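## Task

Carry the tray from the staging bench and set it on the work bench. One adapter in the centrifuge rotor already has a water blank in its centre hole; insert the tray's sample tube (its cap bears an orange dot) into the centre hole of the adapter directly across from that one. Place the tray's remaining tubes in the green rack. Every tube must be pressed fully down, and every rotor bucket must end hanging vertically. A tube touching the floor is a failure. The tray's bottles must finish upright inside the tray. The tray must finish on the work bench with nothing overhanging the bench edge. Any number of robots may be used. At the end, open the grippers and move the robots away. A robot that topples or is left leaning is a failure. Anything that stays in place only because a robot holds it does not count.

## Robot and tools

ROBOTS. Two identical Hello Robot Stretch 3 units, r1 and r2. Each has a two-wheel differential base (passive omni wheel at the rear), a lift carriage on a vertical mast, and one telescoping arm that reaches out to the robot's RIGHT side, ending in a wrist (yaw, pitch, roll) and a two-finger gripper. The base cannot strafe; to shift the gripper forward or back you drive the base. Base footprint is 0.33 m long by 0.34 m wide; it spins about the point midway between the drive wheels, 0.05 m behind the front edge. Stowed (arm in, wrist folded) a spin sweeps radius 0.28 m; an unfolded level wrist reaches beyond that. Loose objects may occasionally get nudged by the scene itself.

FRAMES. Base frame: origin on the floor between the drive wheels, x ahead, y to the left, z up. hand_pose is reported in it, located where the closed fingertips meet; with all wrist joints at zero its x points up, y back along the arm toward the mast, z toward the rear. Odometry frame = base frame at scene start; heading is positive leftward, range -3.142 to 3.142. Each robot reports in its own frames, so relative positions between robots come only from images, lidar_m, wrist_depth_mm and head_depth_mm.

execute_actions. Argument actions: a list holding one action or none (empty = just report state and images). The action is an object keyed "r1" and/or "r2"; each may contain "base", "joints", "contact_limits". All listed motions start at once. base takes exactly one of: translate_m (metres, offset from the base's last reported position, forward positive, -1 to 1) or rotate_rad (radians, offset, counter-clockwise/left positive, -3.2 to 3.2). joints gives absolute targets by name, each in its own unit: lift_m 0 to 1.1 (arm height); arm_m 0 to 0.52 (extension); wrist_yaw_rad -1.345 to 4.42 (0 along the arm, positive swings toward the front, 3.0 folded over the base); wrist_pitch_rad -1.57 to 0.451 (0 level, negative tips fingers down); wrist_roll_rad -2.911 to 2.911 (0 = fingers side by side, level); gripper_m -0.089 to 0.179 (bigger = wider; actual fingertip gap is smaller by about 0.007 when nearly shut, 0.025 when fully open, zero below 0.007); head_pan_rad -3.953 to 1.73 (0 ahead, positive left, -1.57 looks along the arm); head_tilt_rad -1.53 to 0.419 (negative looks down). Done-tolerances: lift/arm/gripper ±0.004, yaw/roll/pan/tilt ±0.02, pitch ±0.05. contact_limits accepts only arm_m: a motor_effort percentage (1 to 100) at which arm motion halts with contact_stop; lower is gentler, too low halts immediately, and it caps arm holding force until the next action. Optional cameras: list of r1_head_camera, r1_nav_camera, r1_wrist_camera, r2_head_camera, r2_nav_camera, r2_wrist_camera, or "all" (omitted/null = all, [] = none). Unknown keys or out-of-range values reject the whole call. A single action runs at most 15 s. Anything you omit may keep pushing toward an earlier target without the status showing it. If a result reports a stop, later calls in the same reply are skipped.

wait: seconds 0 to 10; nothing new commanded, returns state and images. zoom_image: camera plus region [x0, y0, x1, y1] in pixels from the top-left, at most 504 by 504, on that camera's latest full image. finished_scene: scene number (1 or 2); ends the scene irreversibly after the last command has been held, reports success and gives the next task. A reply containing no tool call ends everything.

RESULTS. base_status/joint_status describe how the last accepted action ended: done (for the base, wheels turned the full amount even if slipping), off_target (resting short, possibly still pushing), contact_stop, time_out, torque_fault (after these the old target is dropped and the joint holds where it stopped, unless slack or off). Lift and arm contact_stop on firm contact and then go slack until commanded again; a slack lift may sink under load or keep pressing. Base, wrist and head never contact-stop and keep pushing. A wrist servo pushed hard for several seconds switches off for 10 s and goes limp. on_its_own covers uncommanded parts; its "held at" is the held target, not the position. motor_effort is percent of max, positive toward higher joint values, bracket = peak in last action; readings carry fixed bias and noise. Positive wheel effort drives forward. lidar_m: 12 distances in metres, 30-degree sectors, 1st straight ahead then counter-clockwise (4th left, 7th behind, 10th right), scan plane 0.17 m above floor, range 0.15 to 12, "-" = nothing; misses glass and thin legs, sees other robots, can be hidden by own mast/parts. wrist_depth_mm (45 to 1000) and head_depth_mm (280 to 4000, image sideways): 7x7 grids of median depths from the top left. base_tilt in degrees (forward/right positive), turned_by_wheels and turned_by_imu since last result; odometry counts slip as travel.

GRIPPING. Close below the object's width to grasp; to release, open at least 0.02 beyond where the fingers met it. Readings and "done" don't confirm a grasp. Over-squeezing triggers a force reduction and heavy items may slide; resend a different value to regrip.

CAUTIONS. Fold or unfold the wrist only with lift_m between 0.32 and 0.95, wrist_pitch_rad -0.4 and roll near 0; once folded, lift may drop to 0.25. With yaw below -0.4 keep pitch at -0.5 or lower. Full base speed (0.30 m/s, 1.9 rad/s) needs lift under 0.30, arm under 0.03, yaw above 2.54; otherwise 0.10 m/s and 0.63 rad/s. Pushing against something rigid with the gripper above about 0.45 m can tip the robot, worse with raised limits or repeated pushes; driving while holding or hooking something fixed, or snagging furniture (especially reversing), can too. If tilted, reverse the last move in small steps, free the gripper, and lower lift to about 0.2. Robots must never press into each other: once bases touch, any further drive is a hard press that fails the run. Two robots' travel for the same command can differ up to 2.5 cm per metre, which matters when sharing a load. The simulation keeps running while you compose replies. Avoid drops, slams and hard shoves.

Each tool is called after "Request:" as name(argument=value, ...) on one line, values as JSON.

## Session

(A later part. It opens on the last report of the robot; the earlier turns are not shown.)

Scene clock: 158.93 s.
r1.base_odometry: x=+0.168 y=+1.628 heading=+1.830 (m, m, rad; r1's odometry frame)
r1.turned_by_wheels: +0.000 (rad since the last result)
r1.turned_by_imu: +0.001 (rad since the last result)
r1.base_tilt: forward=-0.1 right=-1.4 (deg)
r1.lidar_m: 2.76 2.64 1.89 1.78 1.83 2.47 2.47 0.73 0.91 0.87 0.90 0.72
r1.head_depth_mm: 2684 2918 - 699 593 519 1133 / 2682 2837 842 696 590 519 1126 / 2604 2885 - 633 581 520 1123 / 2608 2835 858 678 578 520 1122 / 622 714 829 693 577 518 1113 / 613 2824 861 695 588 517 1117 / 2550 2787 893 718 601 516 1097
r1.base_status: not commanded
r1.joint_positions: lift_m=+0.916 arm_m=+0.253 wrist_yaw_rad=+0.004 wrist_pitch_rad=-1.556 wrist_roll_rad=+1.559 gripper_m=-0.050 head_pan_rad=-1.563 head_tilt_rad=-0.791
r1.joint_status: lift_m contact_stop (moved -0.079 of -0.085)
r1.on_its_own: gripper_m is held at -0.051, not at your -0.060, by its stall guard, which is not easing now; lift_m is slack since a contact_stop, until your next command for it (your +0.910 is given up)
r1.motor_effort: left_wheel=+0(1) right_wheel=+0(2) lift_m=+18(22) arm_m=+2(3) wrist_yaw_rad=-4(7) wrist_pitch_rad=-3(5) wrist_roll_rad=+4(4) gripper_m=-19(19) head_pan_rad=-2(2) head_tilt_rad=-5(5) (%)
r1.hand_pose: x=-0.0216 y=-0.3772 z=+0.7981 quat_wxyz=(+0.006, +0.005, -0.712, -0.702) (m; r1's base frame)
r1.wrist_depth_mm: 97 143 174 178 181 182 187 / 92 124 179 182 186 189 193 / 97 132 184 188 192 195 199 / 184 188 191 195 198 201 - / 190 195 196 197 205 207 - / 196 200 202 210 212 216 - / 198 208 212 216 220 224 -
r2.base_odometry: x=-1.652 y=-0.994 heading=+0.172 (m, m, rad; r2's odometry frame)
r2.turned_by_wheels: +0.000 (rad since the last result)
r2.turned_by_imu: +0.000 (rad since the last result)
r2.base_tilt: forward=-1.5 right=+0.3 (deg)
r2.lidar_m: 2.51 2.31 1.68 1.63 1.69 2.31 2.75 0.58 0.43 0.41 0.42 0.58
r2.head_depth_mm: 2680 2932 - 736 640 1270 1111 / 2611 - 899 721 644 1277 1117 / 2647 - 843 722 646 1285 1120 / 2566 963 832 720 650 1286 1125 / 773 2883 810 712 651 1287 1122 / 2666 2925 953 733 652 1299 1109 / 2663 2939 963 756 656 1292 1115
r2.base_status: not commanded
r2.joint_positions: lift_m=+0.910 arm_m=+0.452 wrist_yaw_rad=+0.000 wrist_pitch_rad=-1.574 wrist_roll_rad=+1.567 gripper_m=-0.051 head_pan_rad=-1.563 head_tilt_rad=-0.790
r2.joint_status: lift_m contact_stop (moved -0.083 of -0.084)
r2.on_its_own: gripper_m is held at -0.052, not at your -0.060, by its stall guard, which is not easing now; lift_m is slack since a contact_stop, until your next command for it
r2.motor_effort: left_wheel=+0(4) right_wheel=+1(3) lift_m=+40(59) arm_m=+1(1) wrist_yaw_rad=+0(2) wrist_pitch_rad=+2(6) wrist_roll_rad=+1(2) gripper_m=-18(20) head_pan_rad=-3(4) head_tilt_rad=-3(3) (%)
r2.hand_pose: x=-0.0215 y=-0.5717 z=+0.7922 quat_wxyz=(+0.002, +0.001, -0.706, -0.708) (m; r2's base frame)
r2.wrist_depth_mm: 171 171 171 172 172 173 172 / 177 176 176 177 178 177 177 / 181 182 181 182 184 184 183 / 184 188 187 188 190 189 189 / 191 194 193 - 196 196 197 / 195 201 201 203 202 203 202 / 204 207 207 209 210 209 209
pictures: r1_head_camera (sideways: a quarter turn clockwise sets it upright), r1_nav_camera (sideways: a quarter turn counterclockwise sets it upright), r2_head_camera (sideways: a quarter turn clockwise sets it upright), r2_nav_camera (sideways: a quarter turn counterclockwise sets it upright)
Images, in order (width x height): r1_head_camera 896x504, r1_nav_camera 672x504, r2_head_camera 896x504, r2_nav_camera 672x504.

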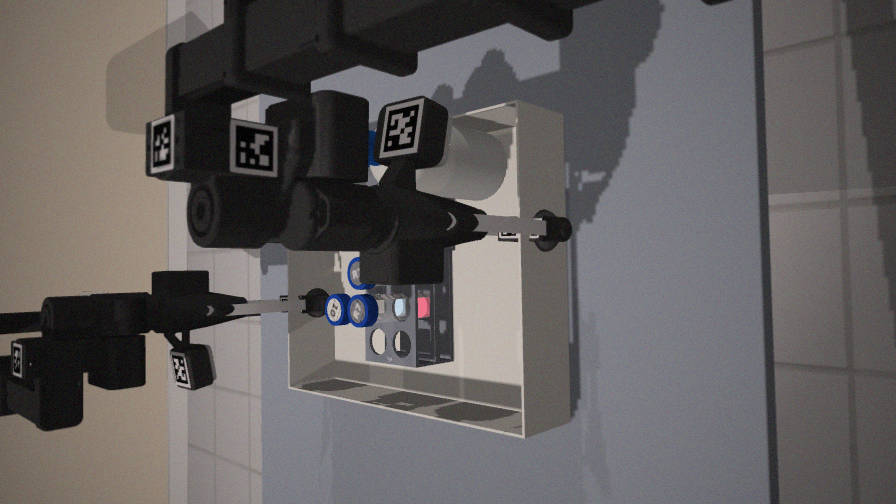

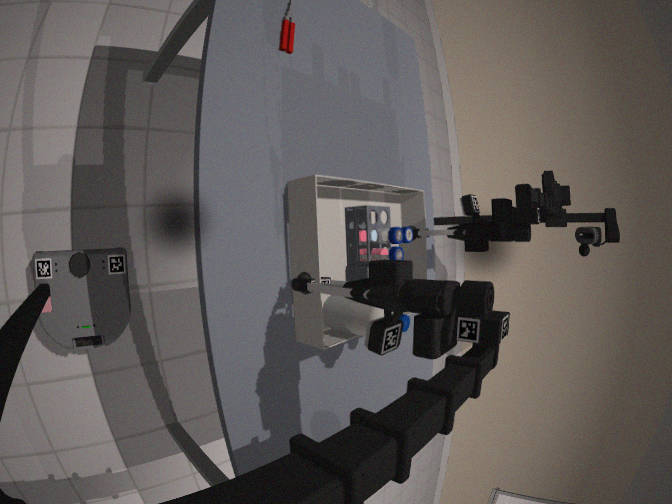

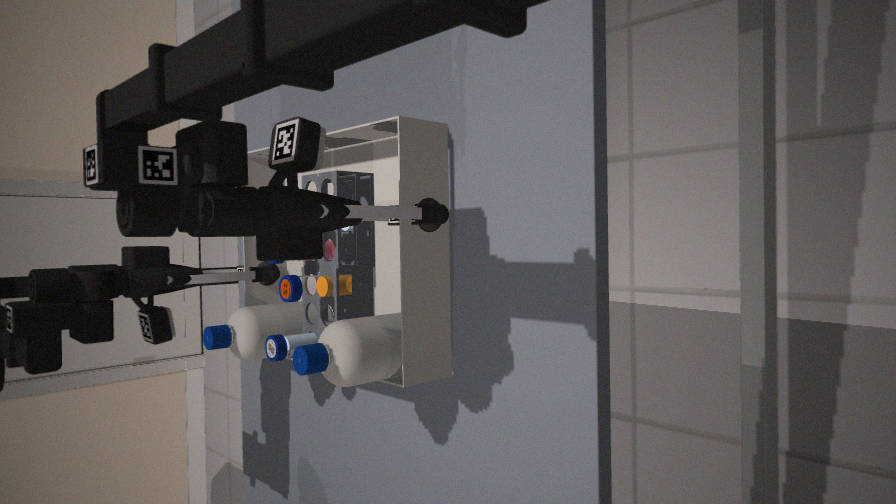

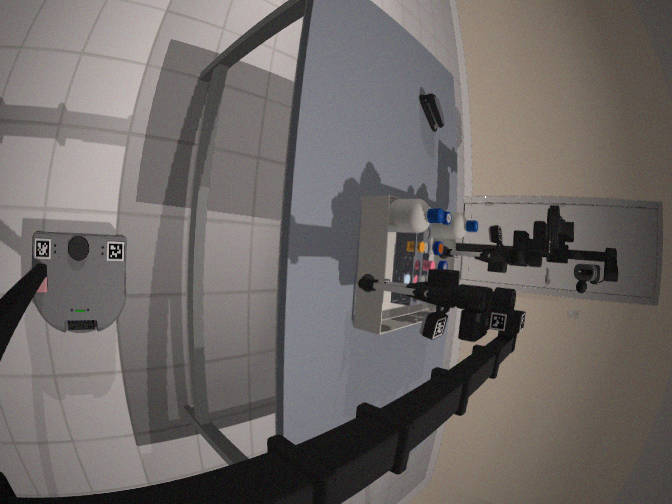

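Request:
execute_actions(actions=[{"r1":{"joints":{"gripper_m":0.07}},"r2":{"joints":{"gripper_m":0.07}}}], cameras=[])

Request:
execute_actions(actions=[{"r1":{"joints":{"lift_m":1.1}},"r2":{"joints":{"lift_m":1.1}}}], cameras=["r1_wrist_camera","r2_wrist_camera","r1_head_camera"])

Scene clock: 183.90 s.
r1.base_odometry: x=+0.168 y=+1.628 heading=+1.830 (m, m, rad; r1's odometry frame)
r1.turned_by_wheels: +0.000 (rad since the last result)
r1.turned_by_imu: +0.001 (rad since the last result)
r1.base_tilt: forward=-0.2 right=-1.4 (deg)
r1.lidar_m: 2.76 2.64 1.88 1.78 1.83 2.47 2.47 0.73 0.91 0.87 0.90 0.72
r1.head_depth_mm: 2649 2889 - 695 591 521 1122 / 2652 2815 843 693 591 519 1124 / 2617 2847 - 635 581 519 1126 / 2634 2786 859 689 576 518 1124 / 616 705 830 692 574 518 1110 / 612 2771 861 696 587 518 1119 / 2618 2791 891 718 601 516 1097
r1.base_status: not commanded
r1.joint_positions: lift_m=+0.916 arm_m=+0.253 wrist_yaw_rad=+0.002 wrist_pitch_rad=-1.555 wrist_roll_rad=+1.565 gripper_m=+0.070 head_pan_rad=-1.563 head_tilt_rad=-0.791
r1.joint_status: all done
r1.on_its_own: lift_m is slack since a contact_stop, until your next command for it (your +0.910 is given up)
r1.motor_effort: left_wheel=+0(0) right_wheel=+0(0) lift_m=+18(18) arm_m=+2(3) wrist_yaw_rad=-2(4) wrist_pitch_rad=-3(3) wrist_roll_rad=+2(4) gripper_m=-1(80) head_pan_rad=-3(3) head_tilt_rad=-5(4) (%)
r1.hand_pose: x=-0.0216 y=-0.3773 z=+0.7981 quat_wxyz=(+0.003, +0.002, -0.712, -0.702) (m; r1's base frame)
r1.wrist_depth_mm: 100 146 174 178 180 183 187 / 93 126 178 183 186 188 193 / 98 131 184 188 192 194 197 / 182 187 190 193 198 201 - / 188 194 196 201 204 207 - / 196 200 205 208 - 214 - / 198 207 210 215 219 223 -
r2.base_odometry: x=-1.652 y=-0.994 heading=+0.172 (m, m, rad; r2's odometry frame)
r2.turned_by_wheels: +0.000 (rad since the last result)
r2.turned_by_imu: +0.000 (rad since the last result)
r2.base_tilt: forward=-1.4 right=+0.2 (deg)
r2.lidar_m: 2.52 2.31 1.69 1.63 1.69 2.30 2.75 0.58 0.42 0.41 0.42 0.58
r2.head_depth_mm: 2666 2975 - 736 640 1272 1119 / 2602 - 899 719 643 1275 1112 / 2615 - 839 720 645 1278 1119 / 2547 959 831 722 649 1289 1121 / 777 2858 809 711 652 1284 1124 / 2631 2942 954 731 655 1293 1110 / 2674 2955 961 757 656 1300 1112
r2.base_status: not commanded
r2.joint_positions: lift_m=+0.910 arm_m=+0.452 wrist_yaw_rad=+0.000 wrist_pitch_rad=-1.570 wrist_roll_rad=+1.567 gripper_m=+0.070 head_pan_rad=-1.563 head_tilt_rad=-0.790
r2.joint_status: all done
r2.on_its_own: lift_m is slack since a contact_stop, until your next command for it
r2.motor_effort: left_wheel=+1(1) right_wheel=+0(1) lift_m=+40(40) arm_m=+1(1) wrist_yaw_rad=+0(0) wrist_pitch_rad=+0(2) wrist_roll_rad=+2(1) gripper_m=+0(79) head_pan_rad=-3(4) head_tilt_rad=-4(3) (%)
r2.hand_pose: x=-0.0215 y=-0.5726 z=+0.7922 quat_wxyz=(+0.002, +0.001, -0.707, -0.707) (m; r2's base frame)
r2.wrist_depth_mm: 169 169 169 170 171 171 171 / 175 174 174 175 176 176 176 / 178 180 180 181 181 181 182 / 183 185 185 187 188 187 187 / 189 192 190 192 192 194 193 / 194 198 199 199 202 200 200 / 202 205 205 207 207 207 206
pictures: none
No camera images: the call's "cameras" was empty. Leave "cameras" out to get every camera's image.

Scene clock: 186.47 s.
r1.base_odometry: x=+0.168 y=+1.628 heading=+1.830 (m, m, rad; r1's odometry frame)
r1.turned_by_wheels: +0.000 (rad since the last result)
r1.turned_by_imu: +0.001 (rad since the last result)
r1.base_tilt: forward=-0.2 right=-1.3 (deg)
r1.lidar_m: 2.76 2.64 1.88 1.78 1.82 2.47 2.48 0.73 0.91 0.87 0.90 0.72
r1.head_depth_mm: 2692 2836 902 725 606 520 1126 / 2664 2771 904 669 592 521 1122 / - 2821 750 616 580 519 1123 / 2526 2695 853 679 576 520 1123 / 1310 2648 834 692 576 517 1120 / 2620 2809 865 696 589 517 1118 / 2596 2805 892 721 600 517 1097
r1.base_status: not commanded
r1.joint_positions: lift_m=+1.100 arm_m=+0.253 wrist_yaw_rad=+0.002 wrist_pitch_rad=-1.555 wrist_roll_rad=+1.566 gripper_m=+0.070 head_pan_rad=-1.563 head_tilt_rad=-0.791
r1.joint_status: all done
r1.motor_effort: left_wheel=+0(0) right_wheel=+0(1) lift_m=+22(20) arm_m=+3(2) wrist_yaw_rad=-2(3) wrist_pitch_rad=-3(3) wrist_roll_rad=+2(1) gripper_m=+1(0) head_pan_rad=-3(2) head_tilt_rad=-5(5) (%)
r1.hand_pose: x=-0.0216 y=-0.3773 z=+0.9818 quat_wxyz=(+0.003, +0.002, -0.712, -0.702) (m; r1's base frame)
r1.wrist_depth_mm: 340 344 350 352 355 - - / 311 217 310 359 369 - - / 345 228 337 373 378 - - / 306 314 381 383 388 - - / 379 318 390 395 406 - - / 356 292 408 409 - - - / 385 364 374 425 436 - -
r2.base_odometry: x=-1.652 y=-0.994 heading=+0.172 (m, m, rad; r2's odometry frame)
r2.turned_by_wheels: +0.000 (rad since the last result)
r2.turned_by_imu: +0.000 (rad since the last result)
r2.base_tilt: forward=-1.5 right=+0.2 (deg)
r2.lidar_m: 2.51 2.31 1.69 1.63 1.69 2.31 2.75 0.58 0.42 0.41 0.42 0.58
r2.head_depth_mm: 2677 2911 926 735 640 1271 1110 / 2616 2910 933 720 643 1281 1119 / 2695 2943 866 720 646 1284 1119 / 803 2831 831 722 649 1283 1123 / 2654 2881 811 710 650 1286 1120 / 2668 2930 953 731 653 1292 1104 / 2686 2936 960 759 654 1301 1107
r2.base_status: not commanded
r2.joint_positions: lift_m=+1.099 arm_m=+0.452 wrist_yaw_rad=+0.000 wrist_pitch_rad=-1.570 wrist_roll_rad=+1.567 gripper_m=+0.070 head_pan_rad=-1.563 head_tilt_rad=-0.790
r2.joint_status: all done
r2.motor_effort: left_wheel=+1(1) right_wheel=-1(0) lift_m=+63(67) arm_m=+0(1) wrist_yaw_rad=+1(2) wrist_pitch_rad=+0(1) wrist_roll_rad=+1(2) gripper_m=+0(0) head_pan_rad=-3(3) head_tilt_rad=-3(3) (%)
r2.hand_pose: x=-0.0215 y=-0.5727 z=+0.9810 quat_wxyz=(+0.002, +0.001, -0.707, -0.707) (m; r2's base frame)
r2.wrist_depth_mm: 345 347 347 349 345 349 - / 354 357 356 358 358 359 - / 367 312 367 369 370 366 - / 258 312 381 380 383 - - / 331 330 393 391 394 - - / 341 276 385 404 411 - - / 302 351 293 412 426 - -
pictures: r1_head_camera (sideways: a quarter turn clockwise sets it upright), r1_wrist_camera, r2_wrist_camera
Images, in order (width x height): r1_head_camera 896x504, r1_wrist_camera 644x364, r2_wrist_camera 644x364.

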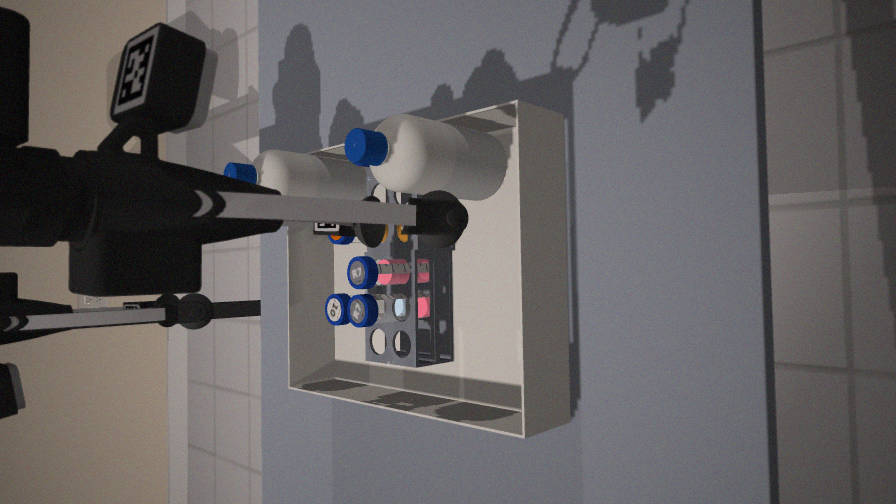

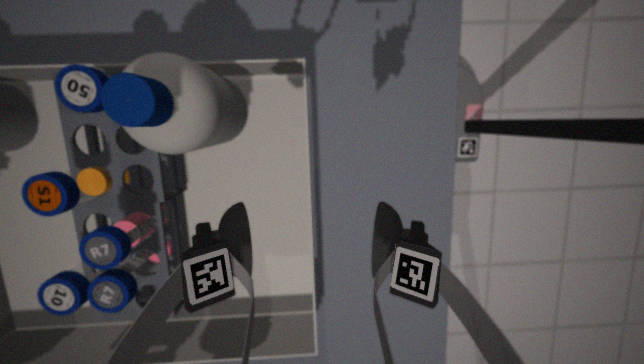

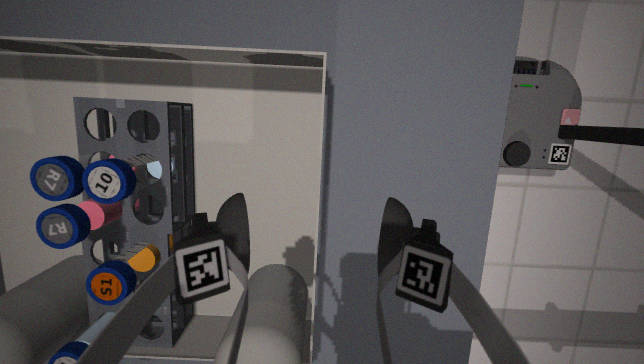

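Request:
execute_actions(actions=[{"r1":{"base":{"translate_m":-0.067},"joints":{"arm_m":0.377,"wrist_roll_rad":0.0,"gripper_m":0.08}},"r2":{"joints":{"arm_m":0.3}}}], cameras=[])

Request:
execute_actions(actions=[{"r1":{"joints":{"lift_m":1.05}}}], cameras=["r1_wrist_camera","r1_head_camera","r2_head_camera"])

Scene clock: 197.40 s.
r1.base_odometry: x=+0.185 y=+1.563 heading=+1.830 (m, m, rad; r1's odometry frame)
r1.turned_by_wheels: +0.000 (rad since the last result)
r1.turned_by_imu: +0.001 (rad since the last result)
r1.base_tilt: forward=-0.3 right=-1.3 (deg)
r1.lidar_m: 0.78 2.64 1.88 1.78 1.83 2.47 2.40 0.67 0.92 0.87 0.90 0.79
r1.head_depth_mm: 2652 2890 901 723 606 519 1130 / 2664 2854 902 725 605 521 1127 / 2632 2863 840 668 591 518 1125 / 2582 2801 746 647 579 516 1118 / 2543 2839 854 678 577 518 1118 / 2575 2808 848 691 573 517 1114 / 2637 2749 888 677 585 516 1116
r1.base_status: done
r1.joint_positions: lift_m=+1.100 arm_m=+0.377 wrist_yaw_rad=+0.000 wrist_pitch_rad=-1.555 wrist_roll_rad=+0.004 gripper_m=+0.080 head_pan_rad=-1.563 head_tilt_rad=-0.791
r1.joint_status: all done
r1.motor_effort: left_wheel=-1(6) right_wheel=+1(4) lift_m=+22(22) arm_m=+4(2) wrist_yaw_rad=-1(2) wrist_pitch_rad=-4(3) wrist_roll_rad=-2(3) gripper_m=+0(47) head_pan_rad=-2(3) head_tilt_rad=-5(5) (%)
r1.hand_pose: x=-0.0216 y=-0.5015 z=+0.9819 quat_wxyz=(+0.503, +0.495, -0.504, -0.497) (m; r1's base frame)
r1.wrist_depth_mm: 328 339 346 349 356 362 366 / 317 306 324 357 365 372 381 / 308 244 306 309 379 386 390 / 335 371 379 271 393 398 399 / 351 381 390 240 402 412 409 / 357 378 385 383 423 424 434 / 408 416 418 427 434 443 449
r2.base_odometry: x=-1.652 y=-0.994 heading=+0.172 (m, m, rad; r2's odometry frame)
r2.turned_by_wheels: +0.000 (rad since the last result)
r2.turned_by_imu: +0.000 (rad since the last result)
r2.base_tilt: forward=-1.5 right=+0.3 (deg)
r2.lidar_m: 2.52 2.32 1.69 1.62 1.68 2.31 2.75 0.58 0.42 0.41 0.42 0.58
r2.head_depth_mm: 2654 2931 930 737 639 1268 1110 / 2677 2878 934 720 643 1273 1115 / - 2910 897 720 646 1277 1117 / 2597 2849 830 719 649 1286 1118 / 1245 2867 811 711 650 1290 1121 / 2620 2874 953 729 653 1298 1107 / 2665 2910 959 755 656 1298 1111
r2.base_status: not commanded
r2.joint_positions: lift_m=+1.099 arm_m=+0.300 wrist_yaw_rad=+0.000 wrist_pitch_rad=-1.569 wrist_roll_rad=+1.567 gripper_m=+0.070 head_pan_rad=-1.563 head_tilt_rad=-0.790
r2.joint_status: all done
r2.motor_effort: left_wheel=+1(1) right_wheel=-1(0) lift_m=+62(63) arm_m=-4(5) wrist_yaw_rad=+0(0) wrist_pitch_rad=-1(1) wrist_roll_rad=+2(2) gripper_m=+0(1) head_pan_rad=-3(3) head_tilt_rad=-4(4) (%)
r2.hand_pose: x=-0.0215 y=-0.4213 z=+0.9809 quat_wxyz=(+0.002, +0.001, -0.708, -0.707) (m; r2's base frame)
r2.wrist_depth_mm: 347 347 349 350 - - - / 358 348 360 358 - - - / 363 364 372 370 - - - / 375 376 380 381 - - - / 374 390 391 393 - - - / 399 354 413 408 - - - / 270 340 421 423 - - -
pictures: none
No camera images: the call's "cameras" was empty. Leave "cameras" out to get every camera's image.

Scene clock: 198.70 s.
r1.base_odometry: x=+0.185 y=+1.563 heading=+1.830 (m, m, rad; r1's odometry frame)
r1.turned_by_wheels: +0.000 (rad since the last result)
r1.turned_by_imu: +0.000 (rad since the last result)
r1.base_tilt: forward=-0.3 right=-1.3 (deg)
r1.lidar_m: 0.79 2.64 1.88 1.78 1.82 2.47 2.41 0.67 0.92 0.88 0.90 0.79
r1.head_depth_mm: 2654 2868 905 725 606 521 1125 / 2751 2826 902 724 605 520 1127 / - 2850 866 668 591 519 1122 / 2618 2788 759 645 581 519 1129 / 2548 2836 852 680 576 516 1120 / 2534 2803 847 691 574 517 1121 / 2582 2790 888 678 583 516 1113
r1.base_status: not commanded
r1.joint_positions: lift_m=+1.050 arm_m=+0.377 wrist_yaw_rad=+0.000 wrist_pitch_rad=-1.555 wrist_roll_rad=+0.004 gripper_m=+0.080 head_pan_rad=-1.563 head_tilt_rad=-0.791
r1.joint_status: all done
r1.motor_effort: left_wheel=-1(2) right_wheel=+1(2) lift_m=+14(21) arm_m=+3(3) wrist_yaw_rad=+0(0) wrist_pitch_rad=-3(3) wrist_roll_rad=-2(2) gripper_m=+0(0) head_pan_rad=-2(3) head_tilt_rad=-5(5) (%)
r1.hand_pose: x=-0.0216 y=-0.5015 z=+0.9324 quat_wxyz=(+0.503, +0.495, -0.504, -0.497) (m; r1's base frame)
r1.wrist_depth_mm: 290 294 299 300 310 312 317 / 188 260 197 256 319 323 327 / 223 203 258 257 330 333 339 / 297 323 326 230 338 346 349 / 316 331 335 190 349 355 359 / 312 341 343 160 363 367 376 / 288 309 337 369 377 382 390
r2.base_odometry: x=-1.652 y=-0.994 heading=+0.172 (m, m, rad; r2's odometry frame)
r2.turned_by_wheels: +0.000 (rad since the last result)
r2.turned_by_imu: +0.000 (rad since the last result)
r2.base_tilt: forward=-1.5 right=+0.2 (deg)
r2.lidar_m: 2.52 2.31 1.69 1.63 1.69 2.30 2.75 0.58 0.42 0.41 0.42 0.58
r2.head_depth_mm: 2647 2903 925 735 642 1273 1114 / 2675 2852 931 719 642 1279 1116 / - 2906 900 721 645 1280 1119 / 2619 2846 829 719 648 1286 1122 / 722 1461 812 713 651 1285 1125 / 2568 2865 954 731 652 1294 1106 / 2679 2932 961 757 656 1290 1107
r2.base_status: not commanded
r2.joint_positions: lift_m=+1.099 arm_m=+0.300 wrist_yaw_rad=+0.000 wrist_pitch_rad=-1.569 wrist_roll_rad=+1.567 gripper_m=+0.070 head_pan_rad=-1.563 head_tilt_rad=-0.790
r2.joint_status: not commanded
r2.motor_effort: left_wheel=+1(1) right_wheel=-1(1) lift_m=+63(62) arm_m=-4(5) wrist_yaw_rad=-1(0) wrist_pitch_rad=-1(1) wrist_roll_rad=+2(2) gripper_m=+0(0) head_pan_rad=-3(3) head_tilt_rad=-3(3) (%)
r2.hand_pose: x=-0.0215 y=-0.4213 z=+0.9809 quat_wxyz=(+0.002, +0.001, -0.708, -0.707) (m; r2's base frame)
r2.wrist_depth_mm: 349 344 350 348 - - - / 355 352 362 358 - - - / 365 364 372 369 - - - / 380 380 380 385 - - - / 380 391 391 393 - - - / 395 349 408 409 - - - / 272 340 426 420 - - -
pictures: r1_head_camera (sideways: a quarter turn clockwise sets it upright), r1_wrist_camera, r2_head_camera (sideways: a quarter turn clockwise sets it upright)
Images, in order (width x height): r1_head_camera 896x504, r1_wrist_camera 644x364, r2_head_camera 896x504.

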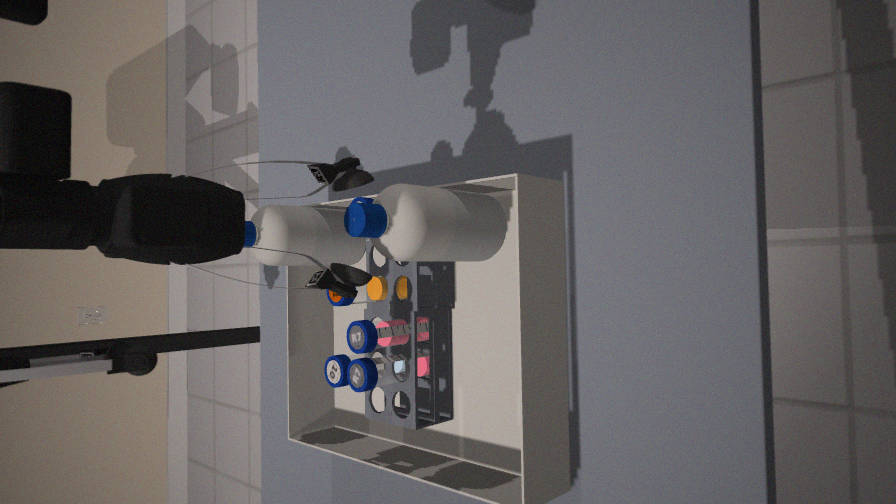

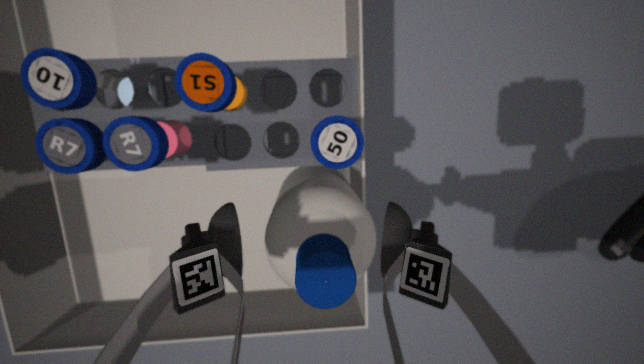

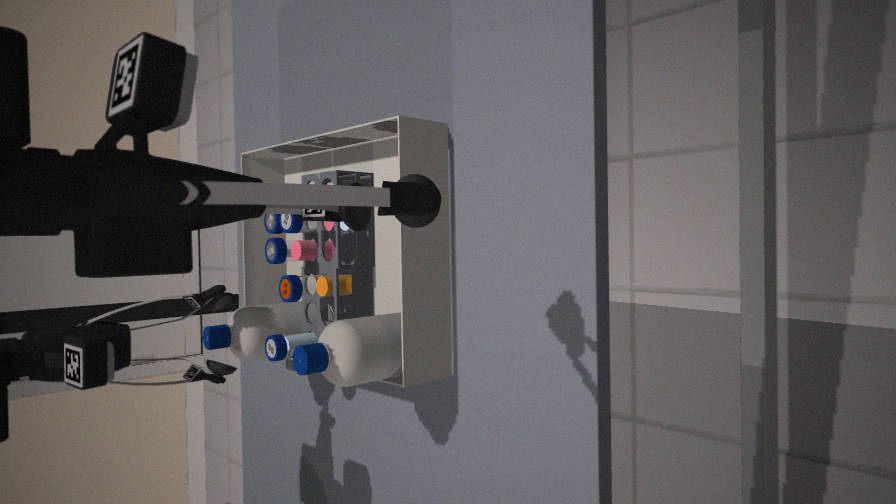

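Request:
execute_actions(actions=[{"r1":{"joints":{"arm_m":0.34,"gripper_m":0.06}}}], cameras=[])

Request:
execute_actions(actions=[{"r1":{"joints":{"lift_m":0.995}}}], cameras=["r1_wrist_camera","r1_head_camera"])

Scene clock: 210.33 s.
r1.base_odometry: x=+0.185 y=+1.563 heading=+1.830 (m, m, rad; r1's odometry frame)
r1.turned_by_wheels: +0.000 (rad since the last result)
r1.turned_by_imu: +0.001 (rad since the last result)
r1.base_tilt: forward=-0.2 right=-1.4 (deg)
r1.lidar_m: 0.78 2.64 1.88 1.78 1.82 2.47 2.41 0.67 0.92 0.87 0.90 0.79
r1.head_depth_mm: 2672 2898 903 724 607 521 1132 / 2745 2855 901 726 605 522 1126 / - 2820 900 667 591 518 1121 / 2618 2824 777 639 579 518 1123 / 2560 2787 852 677 576 519 1119 / 2560 2827 846 691 575 517 1115 / 2582 2791 888 679 584 516 1118
r1.base_status: not commanded
r1.joint_positions: lift_m=+1.050 arm_m=+0.340 wrist_yaw_rad=+0.000 wrist_pitch_rad=-1.555 wrist_roll_rad=+0.004 gripper_m=+0.060 head_pan_rad=-1.563 head_tilt_rad=-0.791
r1.joint_status: all done
r1.motor_effort: left_wheel=-1(2) right_wheel=+2(2) lift_m=+14(13) arm_m=-3(2) wrist_yaw_rad=-1(1) wrist_pitch_rad=-3(3) wrist_roll_rad=-2(2) gripper_m=+0(72) head_pan_rad=-2(2) head_tilt_rad=-5(5) (%)
r1.hand_pose: x=-0.0216 y=-0.4652 z=+0.9324 quat_wxyz=(+0.503, +0.495, -0.504, -0.497) (m; r1's base frame)
r1.wrist_depth_mm: 182 266 196 249 310 314 322 / 188 191 250 247 318 324 329 / 296 312 316 250 329 333 341 / 310 320 323 182 338 347 350 / 314 331 335 199 351 357 360 / 290 309 330 324 367 370 379 / 352 358 362 367 378 383 388
r2.base_odometry: x=-1.652 y=-0.994 heading=+0.172 (m, m, rad; r2's odometry frame)
r2.turned_by_wheels: +0.000 (rad since the last result)
r2.turned_by_imu: +0.000 (rad since the last result)
r2.base_tilt: forward=-1.5 right=+0.2 (deg)
r2.lidar_m: 2.52 2.32 1.69 1.63 1.69 2.30 2.75 0.58 0.42 0.41 0.42 0.58
r2.head_depth_mm: 2686 2897 927 735 641 1274 1109 / 2676 2880 935 719 643 1277 1113 / - 2923 898 719 646 1278 1115 / 2581 2843 830 721 648 1289 1123 / 746 1480 810 712 650 1291 1124 / 2599 2914 955 730 652 1294 1107 / 2653 2947 964 756 656 1298 1112
r2.base_status: not commanded
r2.joint_positions: lift_m=+1.099 arm_m=+0.300 wrist_yaw_rad=+0.000 wrist_pitch_rad=-1.569 wrist_roll_rad=+1.567 gripper_m=+0.070 head_pan_rad=-1.563 head_tilt_rad=-0.790
r2.joint_status: not commanded
r2.motor_effort: left_wheel=+1(1) right_wheel=-1(1) lift_m=+63(63) arm_m=-4(4) wrist_yaw_rad=-2(1) wrist_pitch_rad=-1(1) wrist_roll_rad=+2(1) gripper_m=+1(0) head_pan_rad=-3(3) head_tilt_rad=-3(3) (%)
r2.hand_pose: x=-0.0215 y=-0.4213 z=+0.9809 quat_wxyz=(+0.002, +0.001, -0.708, -0.707) (m; r2's base frame)
r2.wrist_depth_mm: 347 348 352 349 - - - / 355 352 360 358 - - - / 365 367 373 370 - - - / 376 374 379 385 - - - / 376 389 392 394 - - - / 400 352 410 410 - - - / 270 339 422 422 - - -
pictures: none
No camera images: the call's "cameras" was empty. Leave "cameras" out to get every camera's image.

Scene clock: 211.73 s.
r1.base_odometry: x=+0.185 y=+1.563 heading=+1.830 (m, m, rad; r1's odometry frame)
r1.turned_by_wheels: +0.000 (rad since the last result)
r1.turned_by_imu: +0.000 (rad since the last result)
r1.base_tilt: forward=-0.2 right=-1.4 (deg)
r1.lidar_m: 0.78 2.64 1.88 1.78 1.82 2.47 2.41 0.67 0.92 0.87 0.90 0.78
r1.head_depth_mm: - 2739 904 723 605 520 1128 / - 2828 904 726 604 519 1127 / - 2888 872 666 591 519 1123 / 2570 2849 798 619 582 519 1123 / 2547 2773 854 678 577 518 1121 / 2557 2796 841 690 574 517 1113 / 2625 2827 895 677 585 517 1113
r1.base_status: not commanded
r1.joint_positions: lift_m=+0.996 arm_m=+0.340 wrist_yaw_rad=+0.000 wrist_pitch_rad=-1.561 wrist_roll_rad=+0.004 gripper_m=+0.060 head_pan_rad=-1.563 head_tilt_rad=-0.791
r1.joint_status: all done
r1.motor_effort: left_wheel=-2(3) right_wheel=+3(6) lift_m=+10(12) arm_m=-3(3) wrist_yaw_rad=+0(1) wrist_pitch_rad=+0(3) wrist_roll_rad=-2(2) gripper_m=-6(7) head_pan_rad=-2(2) head_tilt_rad=-5(6) (%)
r1.hand_pose: x=-0.0216 y=-0.4636 z=+0.8778 quat_wxyz=(+0.501, +0.497, -0.503, -0.499) (m; r1's base frame)
r1.wrist_depth_mm: 186 191 192 195 256 261 264 / 135 181 224 144 264 268 274 / 256 259 262 202 272 278 282 / 263 266 266 128 281 288 290 / 271 276 136 96 290 296 300 / 280 281 267 98 304 308 313 / 237 243 240 309 314 319 325
r2.base_odometry: x=-1.652 y=-0.994 heading=+0.172 (m, m, rad; r2's odometry frame)
r2.turned_by_wheels: +0.000 (rad since the last result)
r2.turned_by_imu: +0.000 (rad since the last result)
r2.base_tilt: forward=-1.5 right=+0.4 (deg)
r2.lidar_m: 2.52 2.32 1.69 1.63 1.69 2.31 2.75 0.58 0.42 0.41 0.42 0.58
r2.head_depth_mm: 2698 2907 925 736 642 1275 1111 / 2682 2900 931 720 643 1277 1112 / - 2919 899 720 645 1284 1117 / 2621 2832 829 721 649 1287 1120 / 1158 858 811 711 652 1289 1126 / 2624 2954 955 732 653 1294 1106 / 2668 2926 962 756 657 1296 1109
r2.base_status: not commanded
r2.joint_positions: lift_m=+1.099 arm_m=+0.300 wrist_yaw_rad=+0.000 wrist_pitch_rad=-1.569 wrist_roll_rad=+1.567 gripper_m=+0.070 head_pan_rad=-1.563 head_tilt_rad=-0.790
r2.joint_status: not commanded
r2.motor_effort: left_wheel=+1(1) right_wheel=-1(0) lift_m=+63(62) arm_m=-4(4) wrist_yaw_rad=-1(1) wrist_pitch_rad=-1(1) wrist_roll_rad=+1(2) gripper_m=+0(0) head_pan_rad=-3(3) head_tilt_rad=-3(4) (%)
r2.hand_pose: x=-0.0215 y=-0.4213 z=+0.9809 quat_wxyz=(+0.002, +0.001, -0.708, -0.707) (m; r2's base frame)
r2.wrist_depth_mm: 346 348 350 350 - - - / 358 351 360 362 - - - / 361 362 370 373 - - - / 374 379 383 379 - - - / 376 393 394 394 - - - / 399 350 410 408 - - - / 271 340 424 423 - - -
pictures: r1_head_camera (sideways: a quarter turn clockwise sets it upright), r1_wrist_camera
Images, in order (width x height): r1_head_camera 896x504, r1_wrist_camera 644x364.

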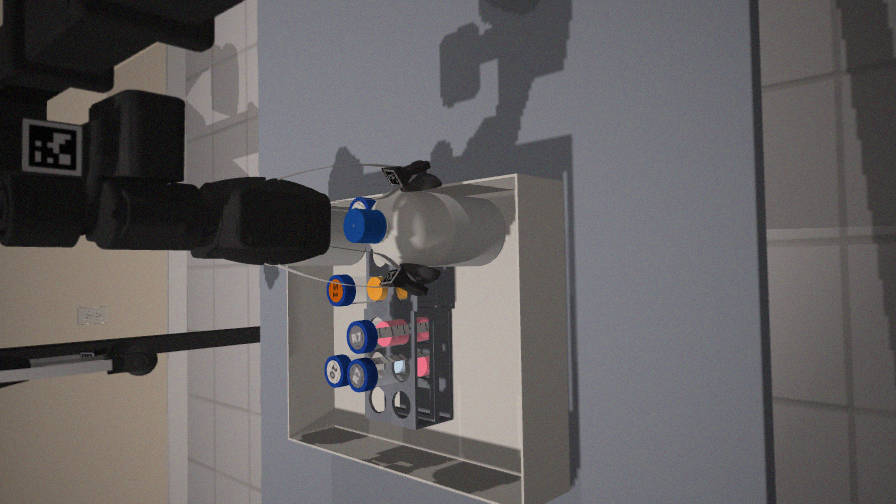

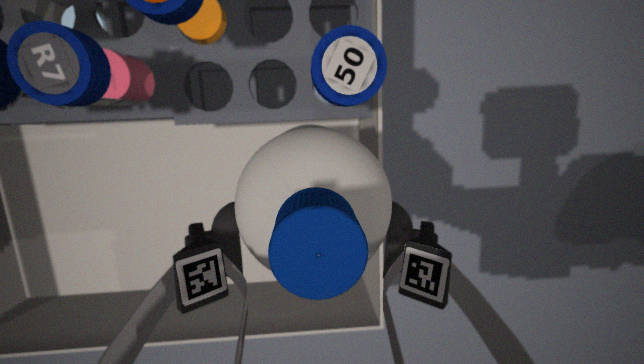

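Request:
execute_actions(actions=[{"r1":{"joints":{"lift_m":1.022}}}], cameras=[])

Request:
execute_actions(actions=[{"r1":{"joints":{"gripper_m":-0.02}}}], cameras=["r1_wrist_camera"])

Request:
execute_actions(actions=[{"r1":{"joints":{"lift_m":1.06}}}], cameras=["r1_wrist_camera","r1_head_camera"])

Scene clock: 218.10 s.
r1.base_odometry: x=+0.185 y=+1.563 heading=+1.830 (m, m, rad; r1's odometry frame)
r1.turned_by_wheels: +0.000 (rad since the last result)
r1.turned_by_imu: +0.001 (rad since the last result)
r1.base_tilt: forward=-0.3 right=-1.4 (deg)
r1.lidar_m: 0.79 2.64 1.88 1.77 1.83 2.48 2.40 0.67 0.92 0.87 0.90 0.78
r1.head_depth_mm: 2751 2897 902 725 606 521 1125 / 2574 2876 902 723 606 519 1124 / - 2933 869 686 589 520 1120 / 2645 2847 785 631 580 520 1128 / 2534 2811 849 679 575 518 1119 / 2528 2765 841 691 577 516 1124 / 2574 2764 891 674 583 517 1127
r1.base_status: not commanded
r1.joint_positions: lift_m=+1.022 arm_m=+0.340 wrist_yaw_rad=+0.000 wrist_pitch_rad=-1.561 wrist_roll_rad=+0.004 gripper_m=+0.060 head_pan_rad=-1.563 head_tilt_rad=-0.791
r1.joint_status: all done
r1.motor_effort: left_wheel=-2(2) right_wheel=+2(3) lift_m=+22(22) arm_m=-2(3) wrist_yaw_rad=-1(0) wrist_pitch_rad=+0(0) wrist_roll_rad=-2(2) gripper_m=-2(7) head_pan_rad=-2(2) head_tilt_rad=-5(5) (%)
r1.hand_pose: x=-0.0216 y=-0.4636 z=+0.9040 quat_wxyz=(+0.501, +0.497, -0.503, -0.499) (m; r1's base frame)
r1.wrist_depth_mm: 212 214 213 221 280 284 291 / 161 194 223 169 289 294 299 / 282 284 288 162 299 301 308 / 287 293 295 150 310 315 320 / 295 303 303 122 317 326 330 / 290 296 265 279 333 335 341 / 322 327 335 337 347 350 356
r2.base_odometry: x=-1.652 y=-0.994 heading=+0.172 (m, m, rad; r2's odometry frame)
r2.turned_by_wheels: +0.000 (rad since the last result)
r2.turned_by_imu: +0.000 (rad since the last result)
r2.base_tilt: forward=-1.5 right=+0.3 (deg)
r2.lidar_m: 2.52 2.30 1.69 1.63 1.68 2.31 2.75 0.58 0.42 0.41 0.42 0.58
r2.head_depth_mm: 2660 2928 927 735 640 1275 1108 / 2696 2884 930 721 644 1276 1114 / - 2894 897 721 647 1282 1116 / 2593 2865 829 720 649 1285 1121 / 746 1310 810 712 650 1289 1123 / 2618 2933 954 731 654 1292 1109 / 2679 2958 958 756 657 1300 1108
r2.base_status: not commanded
r2.joint_positions: lift_m=+1.099 arm_m=+0.300 wrist_yaw_rad=+0.000 wrist_pitch_rad=-1.569 wrist_roll_rad=+1.567 gripper_m=+0.070 head_pan_rad=-1.563 head_tilt_rad=-0.790
r2.joint_status: not commanded
r2.motor_effort: left_wheel=+1(1) right_wheel=+0(0) lift_m=+62(62) arm_m=-4(4) wrist_yaw_rad=+0(0) wrist_pitch_rad=-1(1) wrist_roll_rad=+1(1) gripper_m=+0(0) head_pan_rad=-4(3) head_tilt_rad=-3(3) (%)
r2.hand_pose: x=-0.0215 y=-0.4213 z=+0.9809 quat_wxyz=(+0.002, +0.001, -0.708, -0.707) (m; r2's base frame)
r2.wrist_depth_mm: 347 350 346 349 - - - / 357 351 359 357 - - - / 362 365 370 369 - - - / 375 376 382 385 - - - / 377 388 393 394 - - - / 398 353 410 411 - - - / 270 338 424 422 - - -
pictures: none
No camera images: the call's "cameras" was empty. Leave "cameras" out to get every camera's image.

Scene clock: 219.40 s.
r1.base_odometry: x=+0.185 y=+1.563 heading=+1.830 (m, m, rad; r1's odometry frame)
r1.turned_by_wheels: +0.000 (rad since the last result)
r1.turned_by_imu: +0.000 (rad since the last result)
r1.base_tilt: forward=-0.4 right=-1.4 (deg)
r1.lidar_m: 0.78 2.63 1.88 1.78 1.82 2.46 2.40 0.67 0.92 0.88 0.90 0.79
r1.head_depth_mm: 2713 2866 903 725 607 522 1125 / 2580 2844 899 724 603 522 1128 / - 2888 869 684 590 518 1121 / 2590 2814 785 636 581 520 1124 / 2557 2810 851 680 577 518 1119 / 2513 2798 848 691 574 517 1116 / 2575 2824 894 676 574 518 1114
r1.base_status: not commanded
r1.joint_positions: lift_m=+1.022 arm_m=+0.340 wrist_yaw_rad=+0.000 wrist_pitch_rad=-1.562 wrist_roll_rad=+0.004 gripper_m=-0.019 head_pan_rad=-1.563 head_tilt_rad=-0.791
r1.joint_status: all done
r1.motor_effort: left_wheel=-2(2) right_wheel=+2(2) lift_m=+16(22) arm_m=-1(3) wrist_yaw_rad=+0(0) wrist_pitch_rad=+1(0) wrist_roll_rad=-2(2) gripper_m=-26(100) head_pan_rad=-2(3) head_tilt_rad=-5(5) (%)
r1.hand_pose: x=-0.0216 y=-0.4632 z=+0.9044 quat_wxyz=(+0.501, +0.497, -0.503, -0.499) (m; r1's base frame)
r1.wrist_depth_mm: 212 216 215 221 282 287 289 / 162 175 225 170 291 297 300 / 282 285 288 161 302 304 311 / 289 295 296 123 312 315 321 / 299 305 305 124 323 326 329 / 290 291 - 276 333 337 342 / 324 326 333 338 346 351 358
r2.base_odometry: x=-1.652 y=-0.994 heading=+0.172 (m, m, rad; r2's odometry frame)
r2.turned_by_wheels: +0.000 (rad since the last result)
r2.turned_by_imu: +0.000 (rad since the last result)
r2.base_tilt: forward=-1.4 right=+0.3 (deg)
r2.lidar_m: 2.52 2.32 1.68 1.63 1.68 2.31 2.75 0.58 0.42 0.41 0.42 0.58
r2.head_depth_mm: 2659 2906 933 736 641 1273 1110 / 2674 2861 932 719 644 1274 1116 / - 2937 898 722 646 1282 1118 / 2628 2860 829 720 649 1285 1123 / 747 962 811 711 650 1289 1121 / 2635 2884 953 730 653 1291 1107 / 2638 2926 959 755 656 1298 1110
r2.base_status: not commanded
r2.joint_positions: lift_m=+1.099 arm_m=+0.300 wrist_yaw_rad=+0.000 wrist_pitch_rad=-1.569 wrist_roll_rad=+1.567 gripper_m=+0.070 head_pan_rad=-1.563 head_tilt_rad=-0.790
r2.joint_status: not commanded
r2.motor_effort: left_wheel=+1(1) right_wheel=+0(1) lift_m=+63(62) arm_m=-4(4) wrist_yaw_rad=+0(1) wrist_pitch_rad=-1(1) wrist_roll_rad=+2(2) gripper_m=+0(0) head_pan_rad=-4(3) head_tilt_rad=-3(3) (%)
r2.hand_pose: x=-0.0215 y=-0.4213 z=+0.9809 quat_wxyz=(+0.002, +0.001, -0.708, -0.707) (m; r2's base frame)
r2.wrist_depth_mm: 347 346 349 347 - - - / 358 356 356 355 - - - / 361 361 373 370 - - - / 373 380 382 382 - - - / 376 389 396 395 - - - / 395 352 410 407 - - - / 271 341 425 427 - - -
pictures: r1_wrist_camera
Images, in order (width x height): r1_wrist_camera 644x364.

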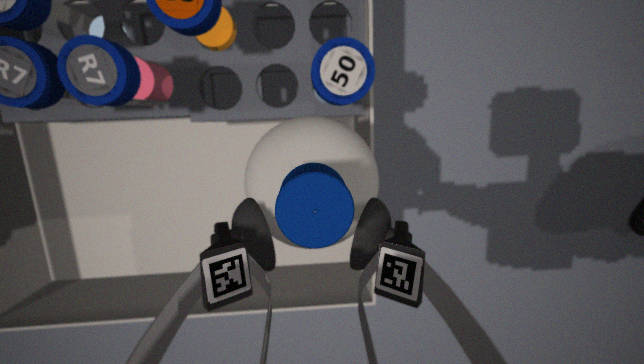

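Scene clock: 221.77 s.
r1.base_odometry: x=+0.185 y=+1.563 heading=+1.830 (m, m, rad; r1's odometry frame)
r1.turned_by_wheels: +0.000 (rad since the last result)
r1.turned_by_imu: +0.001 (rad since the last result)
r1.base_tilt: forward=-0.2 right=-1.5 (deg)
r1.lidar_m: 0.79 2.63 1.88 1.78 1.83 2.47 2.40 0.66 0.92 0.87 0.90 0.78
r1.head_depth_mm: 2637 2858 902 722 606 520 1131 / 2757 2828 907 722 605 518 1131 / - 2882 880 686 590 519 1126 / 2634 2816 766 638 582 520 1121 / 2561 2819 851 691 576 517 1116 / 2519 2806 848 694 574 516 1113 / 2561 2848 892 679 573 516 1118
r1.base_status: not commanded
r1.joint_positions: lift_m=+1.060 arm_m=+0.340 wrist_yaw_rad=+0.000 wrist_pitch_rad=-1.561 wrist_roll_rad=+0.004 gripper_m=-0.017 head_pan_rad=-1.563 head_tilt_rad=-0.791
r1.joint_status: all done
r1.motor_effort: left_wheel=-1(5) right_wheel=+2(5) lift_m=+22(24) arm_m=+0(1) wrist_yaw_rad=+0(0) wrist_pitch_rad=+0(2) wrist_roll_rad=-2(2) gripper_m=-6(25) head_pan_rad=-3(2) head_tilt_rad=-5(5) (%)
r1.hand_pose: x=-0.0216 y=-0.4633 z=+0.9420 quat_wxyz=(+0.501, +0.497, -0.503, -0.499) (m; r1's base frame)
r1.wrist_depth_mm: 191 275 248 253 318 322 328 / 197 201 261 255 327 333 338 / 296 322 325 191 337 345 348 / 316 332 335 158 350 357 358 / 314 343 348 - 362 371 374 / 302 315 327 372 374 379 388 / 365 369 374 381 390 397 403
r2.base_odometry: x=-1.652 y=-0.994 heading=+0.172 (m, m, rad; r2's odometry frame)
r2.turned_by_wheels: +0.000 (rad since the last result)
r2.turned_by_imu: +0.000 (rad since the last result)
r2.base_tilt: forward=-1.5 right=+0.3 (deg)
r2.lidar_m: 2.52 2.31 1.69 1.63 1.69 2.31 2.75 0.58 0.43 0.41 0.42 0.58
r2.head_depth_mm: 2690 2911 930 736 641 1276 1108 / 2692 2890 933 719 644 1277 1114 / - 2950 897 722 647 1282 1118 / 2599 2874 828 721 649 1280 1121 / 1161 1340 805 711 651 1288 1123 / 2616 2932 952 729 653 1293 1107 / 2676 2940 962 754 658 1298 1110
r2.base_status: not commanded
r2.joint_positions: lift_m=+1.099 arm_m=+0.300 wrist_yaw_rad=+0.000 wrist_pitch_rad=-1.569 wrist_roll_rad=+1.567 gripper_m=+0.070 head_pan_rad=-1.563 head_tilt_rad=-0.790
r2.joint_status: not commanded
r2.motor_effort: left_wheel=+1(1) right_wheel=-1(1) lift_m=+63(62) arm_m=-4(4) wrist_yaw_rad=-1(0) wrist_pitch_rad=-1(1) wrist_roll_rad=+2(2) gripper_m=+1(0) head_pan_rad=-3(3) head_tilt_rad=-3(3) (%)
r2.hand_pose: x=-0.0215 y=-0.4213 z=+0.9809 quat_wxyz=(+0.002, +0.001, -0.708, -0.707) (m; r2's base frame)
r2.wrist_depth_mm: 348 349 349 350 - - - / 354 353 359 357 - - - / 366 366 368 372 - - - / 378 377 383 383 - - - / 368 389 392 396 - - - / 393 348 409 406 - - - / 270 338 419 419 - - -
pictures: r1_head_camera (sideways: a quarter turn clockwise sets it upright), r1_wrist_camera
Images, in order (width x height): r1_head_camera 896x504, r1_wrist_camera 644x364.

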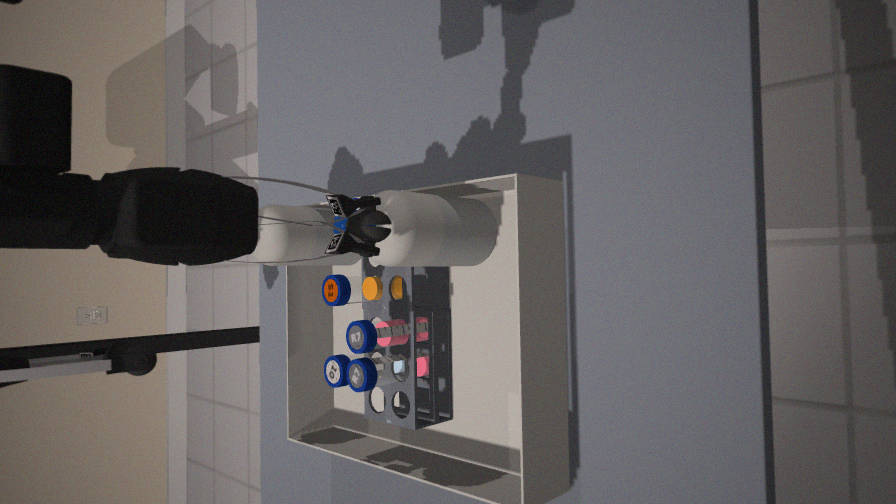

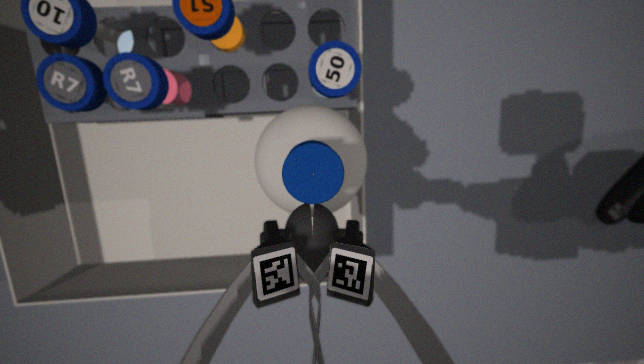

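Request:
execute_actions(actions=[{"r1":{"joints":{"gripper_m":0.055,"arm_m":0.362}}}], cameras=[])

Request:
execute_actions(actions=[{"r1":{"joints":{"lift_m":1.005}}}], cameras=["r1_wrist_camera","r1_head_camera"])

Scene clock: 229.33 s.
r1.base_odometry: x=+0.185 y=+1.563 heading=+1.830 (m, m, rad; r1's odometry frame)
r1.turned_by_wheels: +0.000 (rad since the last result)
r1.turned_by_imu: +0.001 (rad since the last result)
r1.base_tilt: forward=-0.4 right=-1.4 (deg)
r1.lidar_m: 0.79 2.63 1.88 1.78 1.83 2.48 2.40 0.67 0.91 0.87 0.90 0.79
r1.head_depth_mm: 2641 2871 903 725 605 520 1121 / 2671 2849 901 723 604 520 1127 / 2666 2830 884 684 589 519 1122 / 2639 2802 734 659 580 518 1130 / 2572 2810 850 688 578 516 1118 / 2547 2825 846 689 573 517 1119 / 2592 2765 890 675 574 515 1115
r1.base_status: not commanded
r1.joint_positions: lift_m=+1.060 arm_m=+0.362 wrist_yaw_rad=+0.000 wrist_pitch_rad=-1.561 wrist_roll_rad=+0.004 gripper_m=+0.055 head_pan_rad=-1.563 head_tilt_rad=-0.791
r1.joint_status: all done
r1.motor_effort: left_wheel=-1(2) right_wheel=+2(2) lift_m=+22(22) arm_m=+3(4) wrist_yaw_rad=-1(0) wrist_pitch_rad=-1(0) wrist_roll_rad=-2(2) gripper_m=+1(81) head_pan_rad=-3(3) head_tilt_rad=-4(5) (%)
r1.hand_pose: x=-0.0216 y=-0.4849 z=+0.9420 quat_wxyz=(+0.501, +0.497, -0.503, -0.499) (m; r1's base frame)
r1.wrist_depth_mm: 291 301 251 304 317 322 328 / 227 257 258 258 329 334 339 / 283 206 289 269 338 343 349 / 317 330 336 195 350 357 360 / 315 342 345 163 361 370 371 / 302 339 307 322 377 381 388 / 363 367 375 382 387 395 403
r2.base_odometry: x=-1.652 y=-0.994 heading=+0.172 (m, m, rad; r2's odometry frame)
r2.turned_by_wheels: +0.000 (rad since the last result)
r2.turned_by_imu: +0.000 (rad since the last result)
r2.base_tilt: forward=-1.6 right=+0.3 (deg)
r2.lidar_m: 2.52 2.31 1.69 1.63 1.69 2.31 2.75 0.58 0.42 0.41 0.42 0.58
r2.head_depth_mm: 2679 2925 931 736 642 1273 1114 / 2699 2878 936 719 642 1284 1118 / - 2976 899 722 645 1285 1118 / 2589 2848 831 721 649 1284 1119 / 1175 1459 821 710 650 1289 1124 / 2623 2885 955 730 654 1297 1107 / 2692 2950 962 757 656 1293 1114
r2.base_status: not commanded
r2.joint_positions: lift_m=+1.099 arm_m=+0.300 wrist_yaw_rad=+0.000 wrist_pitch_rad=-1.569 wrist_roll_rad=+1.567 gripper_m=+0.070 head_pan_rad=-1.563 head_tilt_rad=-0.790
r2.joint_status: not commanded
r2.motor_effort: left_wheel=+1(1) right_wheel=-1(0) lift_m=+63(62) arm_m=-4(4) wrist_yaw_rad=+0(0) wrist_pitch_rad=-1(1) wrist_roll_rad=+2(2) gripper_m=+1(0) head_pan_rad=-3(3) head_tilt_rad=-3(4) (%)
r2.hand_pose: x=-0.0215 y=-0.4213 z=+0.9809 quat_wxyz=(+0.002, +0.001, -0.708, -0.707) (m; r2's base frame)
r2.wrist_depth_mm: 346 349 350 350 - - - / 358 352 355 360 - - - / 365 361 373 370 - - - / 372 379 381 382 - - - / 371 389 390 398 - - - / 377 350 409 410 - - - / 271 339 423 419 - - -
pictures: none
No camera images: the call's "cameras" was empty. Leave "cameras" out to get every camera's image.

Scene clock: 230.77 s.
r1.base_odometry: x=+0.185 y=+1.563 heading=+1.830 (m, m, rad; r1's odometry frame)
r1.turned_by_wheels: +0.000 (rad since the last result)
r1.turned_by_imu: +0.000 (rad since the last result)
r1.base_tilt: forward=-0.3 right=-1.4 (deg)
r1.lidar_m: 0.78 2.63 1.88 1.78 1.83 2.47 2.41 0.67 0.91 0.87 0.90 0.79
r1.head_depth_mm: - 2849 900 724 606 521 1122 / 2638 2922 900 725 607 520 1126 / - 2925 884 682 591 519 1121 / 2636 2852 780 647 580 519 1122 / 2575 2821 853 691 578 518 1112 / 2512 2813 847 690 576 515 1113 / 2561 2817 890 678 572 516 1121
r1.base_status: not commanded
r1.joint_positions: lift_m=+1.006 arm_m=+0.362 wrist_yaw_rad=+0.000 wrist_pitch_rad=-1.561 wrist_roll_rad=+0.004 gripper_m=+0.055 head_pan_rad=-1.563 head_tilt_rad=-0.791
r1.joint_status: all done
r1.motor_effort: left_wheel=-3(3) right_wheel=+4(6) lift_m=+9(19) arm_m=+4(4) wrist_yaw_rad=-1(0) wrist_pitch_rad=-1(0) wrist_roll_rad=-2(1) gripper_m=-7(7) head_pan_rad=-3(2) head_tilt_rad=-4(4) (%)
r1.hand_pose: x=-0.0216 y=-0.4849 z=+0.8878 quat_wxyz=(+0.501, +0.497, -0.503, -0.499) (m; r1's base frame)
r1.wrist_depth_mm: 198 196 200 207 267 271 273 / 202 206 207 153 275 280 282 / 150 200 265 216 283 288 293 / 274 278 279 143 293 298 303 / 280 288 146 117 300 309 314 / 288 295 290 109 313 321 326 / 259 254 258 258 325 332 338
r2.base_odometry: x=-1.652 y=-0.994 heading=+0.172 (m, m, rad; r2's odometry frame)
r2.turned_by_wheels: +0.000 (rad since the last result)
r2.turned_by_imu: +0.000 (rad since the last result)
r2.base_tilt: forward=-1.5 right=+0.3 (deg)
r2.lidar_m: 2.52 2.32 1.69 1.63 1.69 2.31 2.75 0.58 0.42 0.41 0.42 0.58
r2.head_depth_mm: 2657 2890 926 737 641 1272 1113 / 2688 2890 933 719 645 1281 1111 / - 2930 898 720 646 1283 1118 / 2618 2878 831 720 648 1288 1119 / 1181 837 820 711 651 1287 1126 / 699 2958 954 729 652 1294 1104 / 2683 2936 964 756 656 1297 1112
r2.base_status: not commanded
r2.joint_positions: lift_m=+1.099 arm_m=+0.300 wrist_yaw_rad=+0.000 wrist_pitch_rad=-1.569 wrist_roll_rad=+1.567 gripper_m=+0.070 head_pan_rad=-1.563 head_tilt_rad=-0.790
r2.joint_status: not commanded
r2.motor_effort: left_wheel=+1(1) right_wheel=-1(0) lift_m=+62(62) arm_m=-4(5) wrist_yaw_rad=-2(1) wrist_pitch_rad=-1(1) wrist_roll_rad=+2(1) gripper_m=+1(0) head_pan_rad=-3(3) head_tilt_rad=-3(4) (%)
r2.hand_pose: x=-0.0215 y=-0.4213 z=+0.9809 quat_wxyz=(+0.002, +0.001, -0.708, -0.707) (m; r2's base frame)
r2.wrist_depth_mm: 350 348 348 350 - - - / 356 351 358 360 - - - / 363 362 370 370 - - - / 377 376 383 385 - - - / 370 389 389 394 - - - / 375 350 411 407 - - - / 271 334 424 418 - - -
pictures: r1_head_camera (sideways: a quarter turn clockwise sets it upright), r1_wrist_camera
Images, in order (width x height): r1_head_camera 896x504, r1_wrist_camera 644x364.

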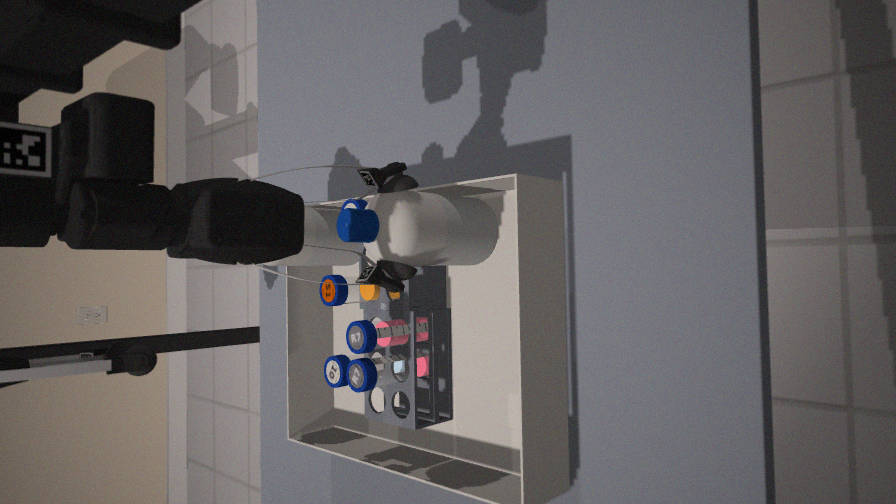

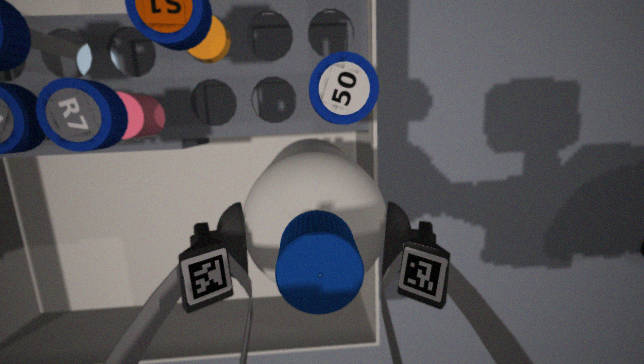

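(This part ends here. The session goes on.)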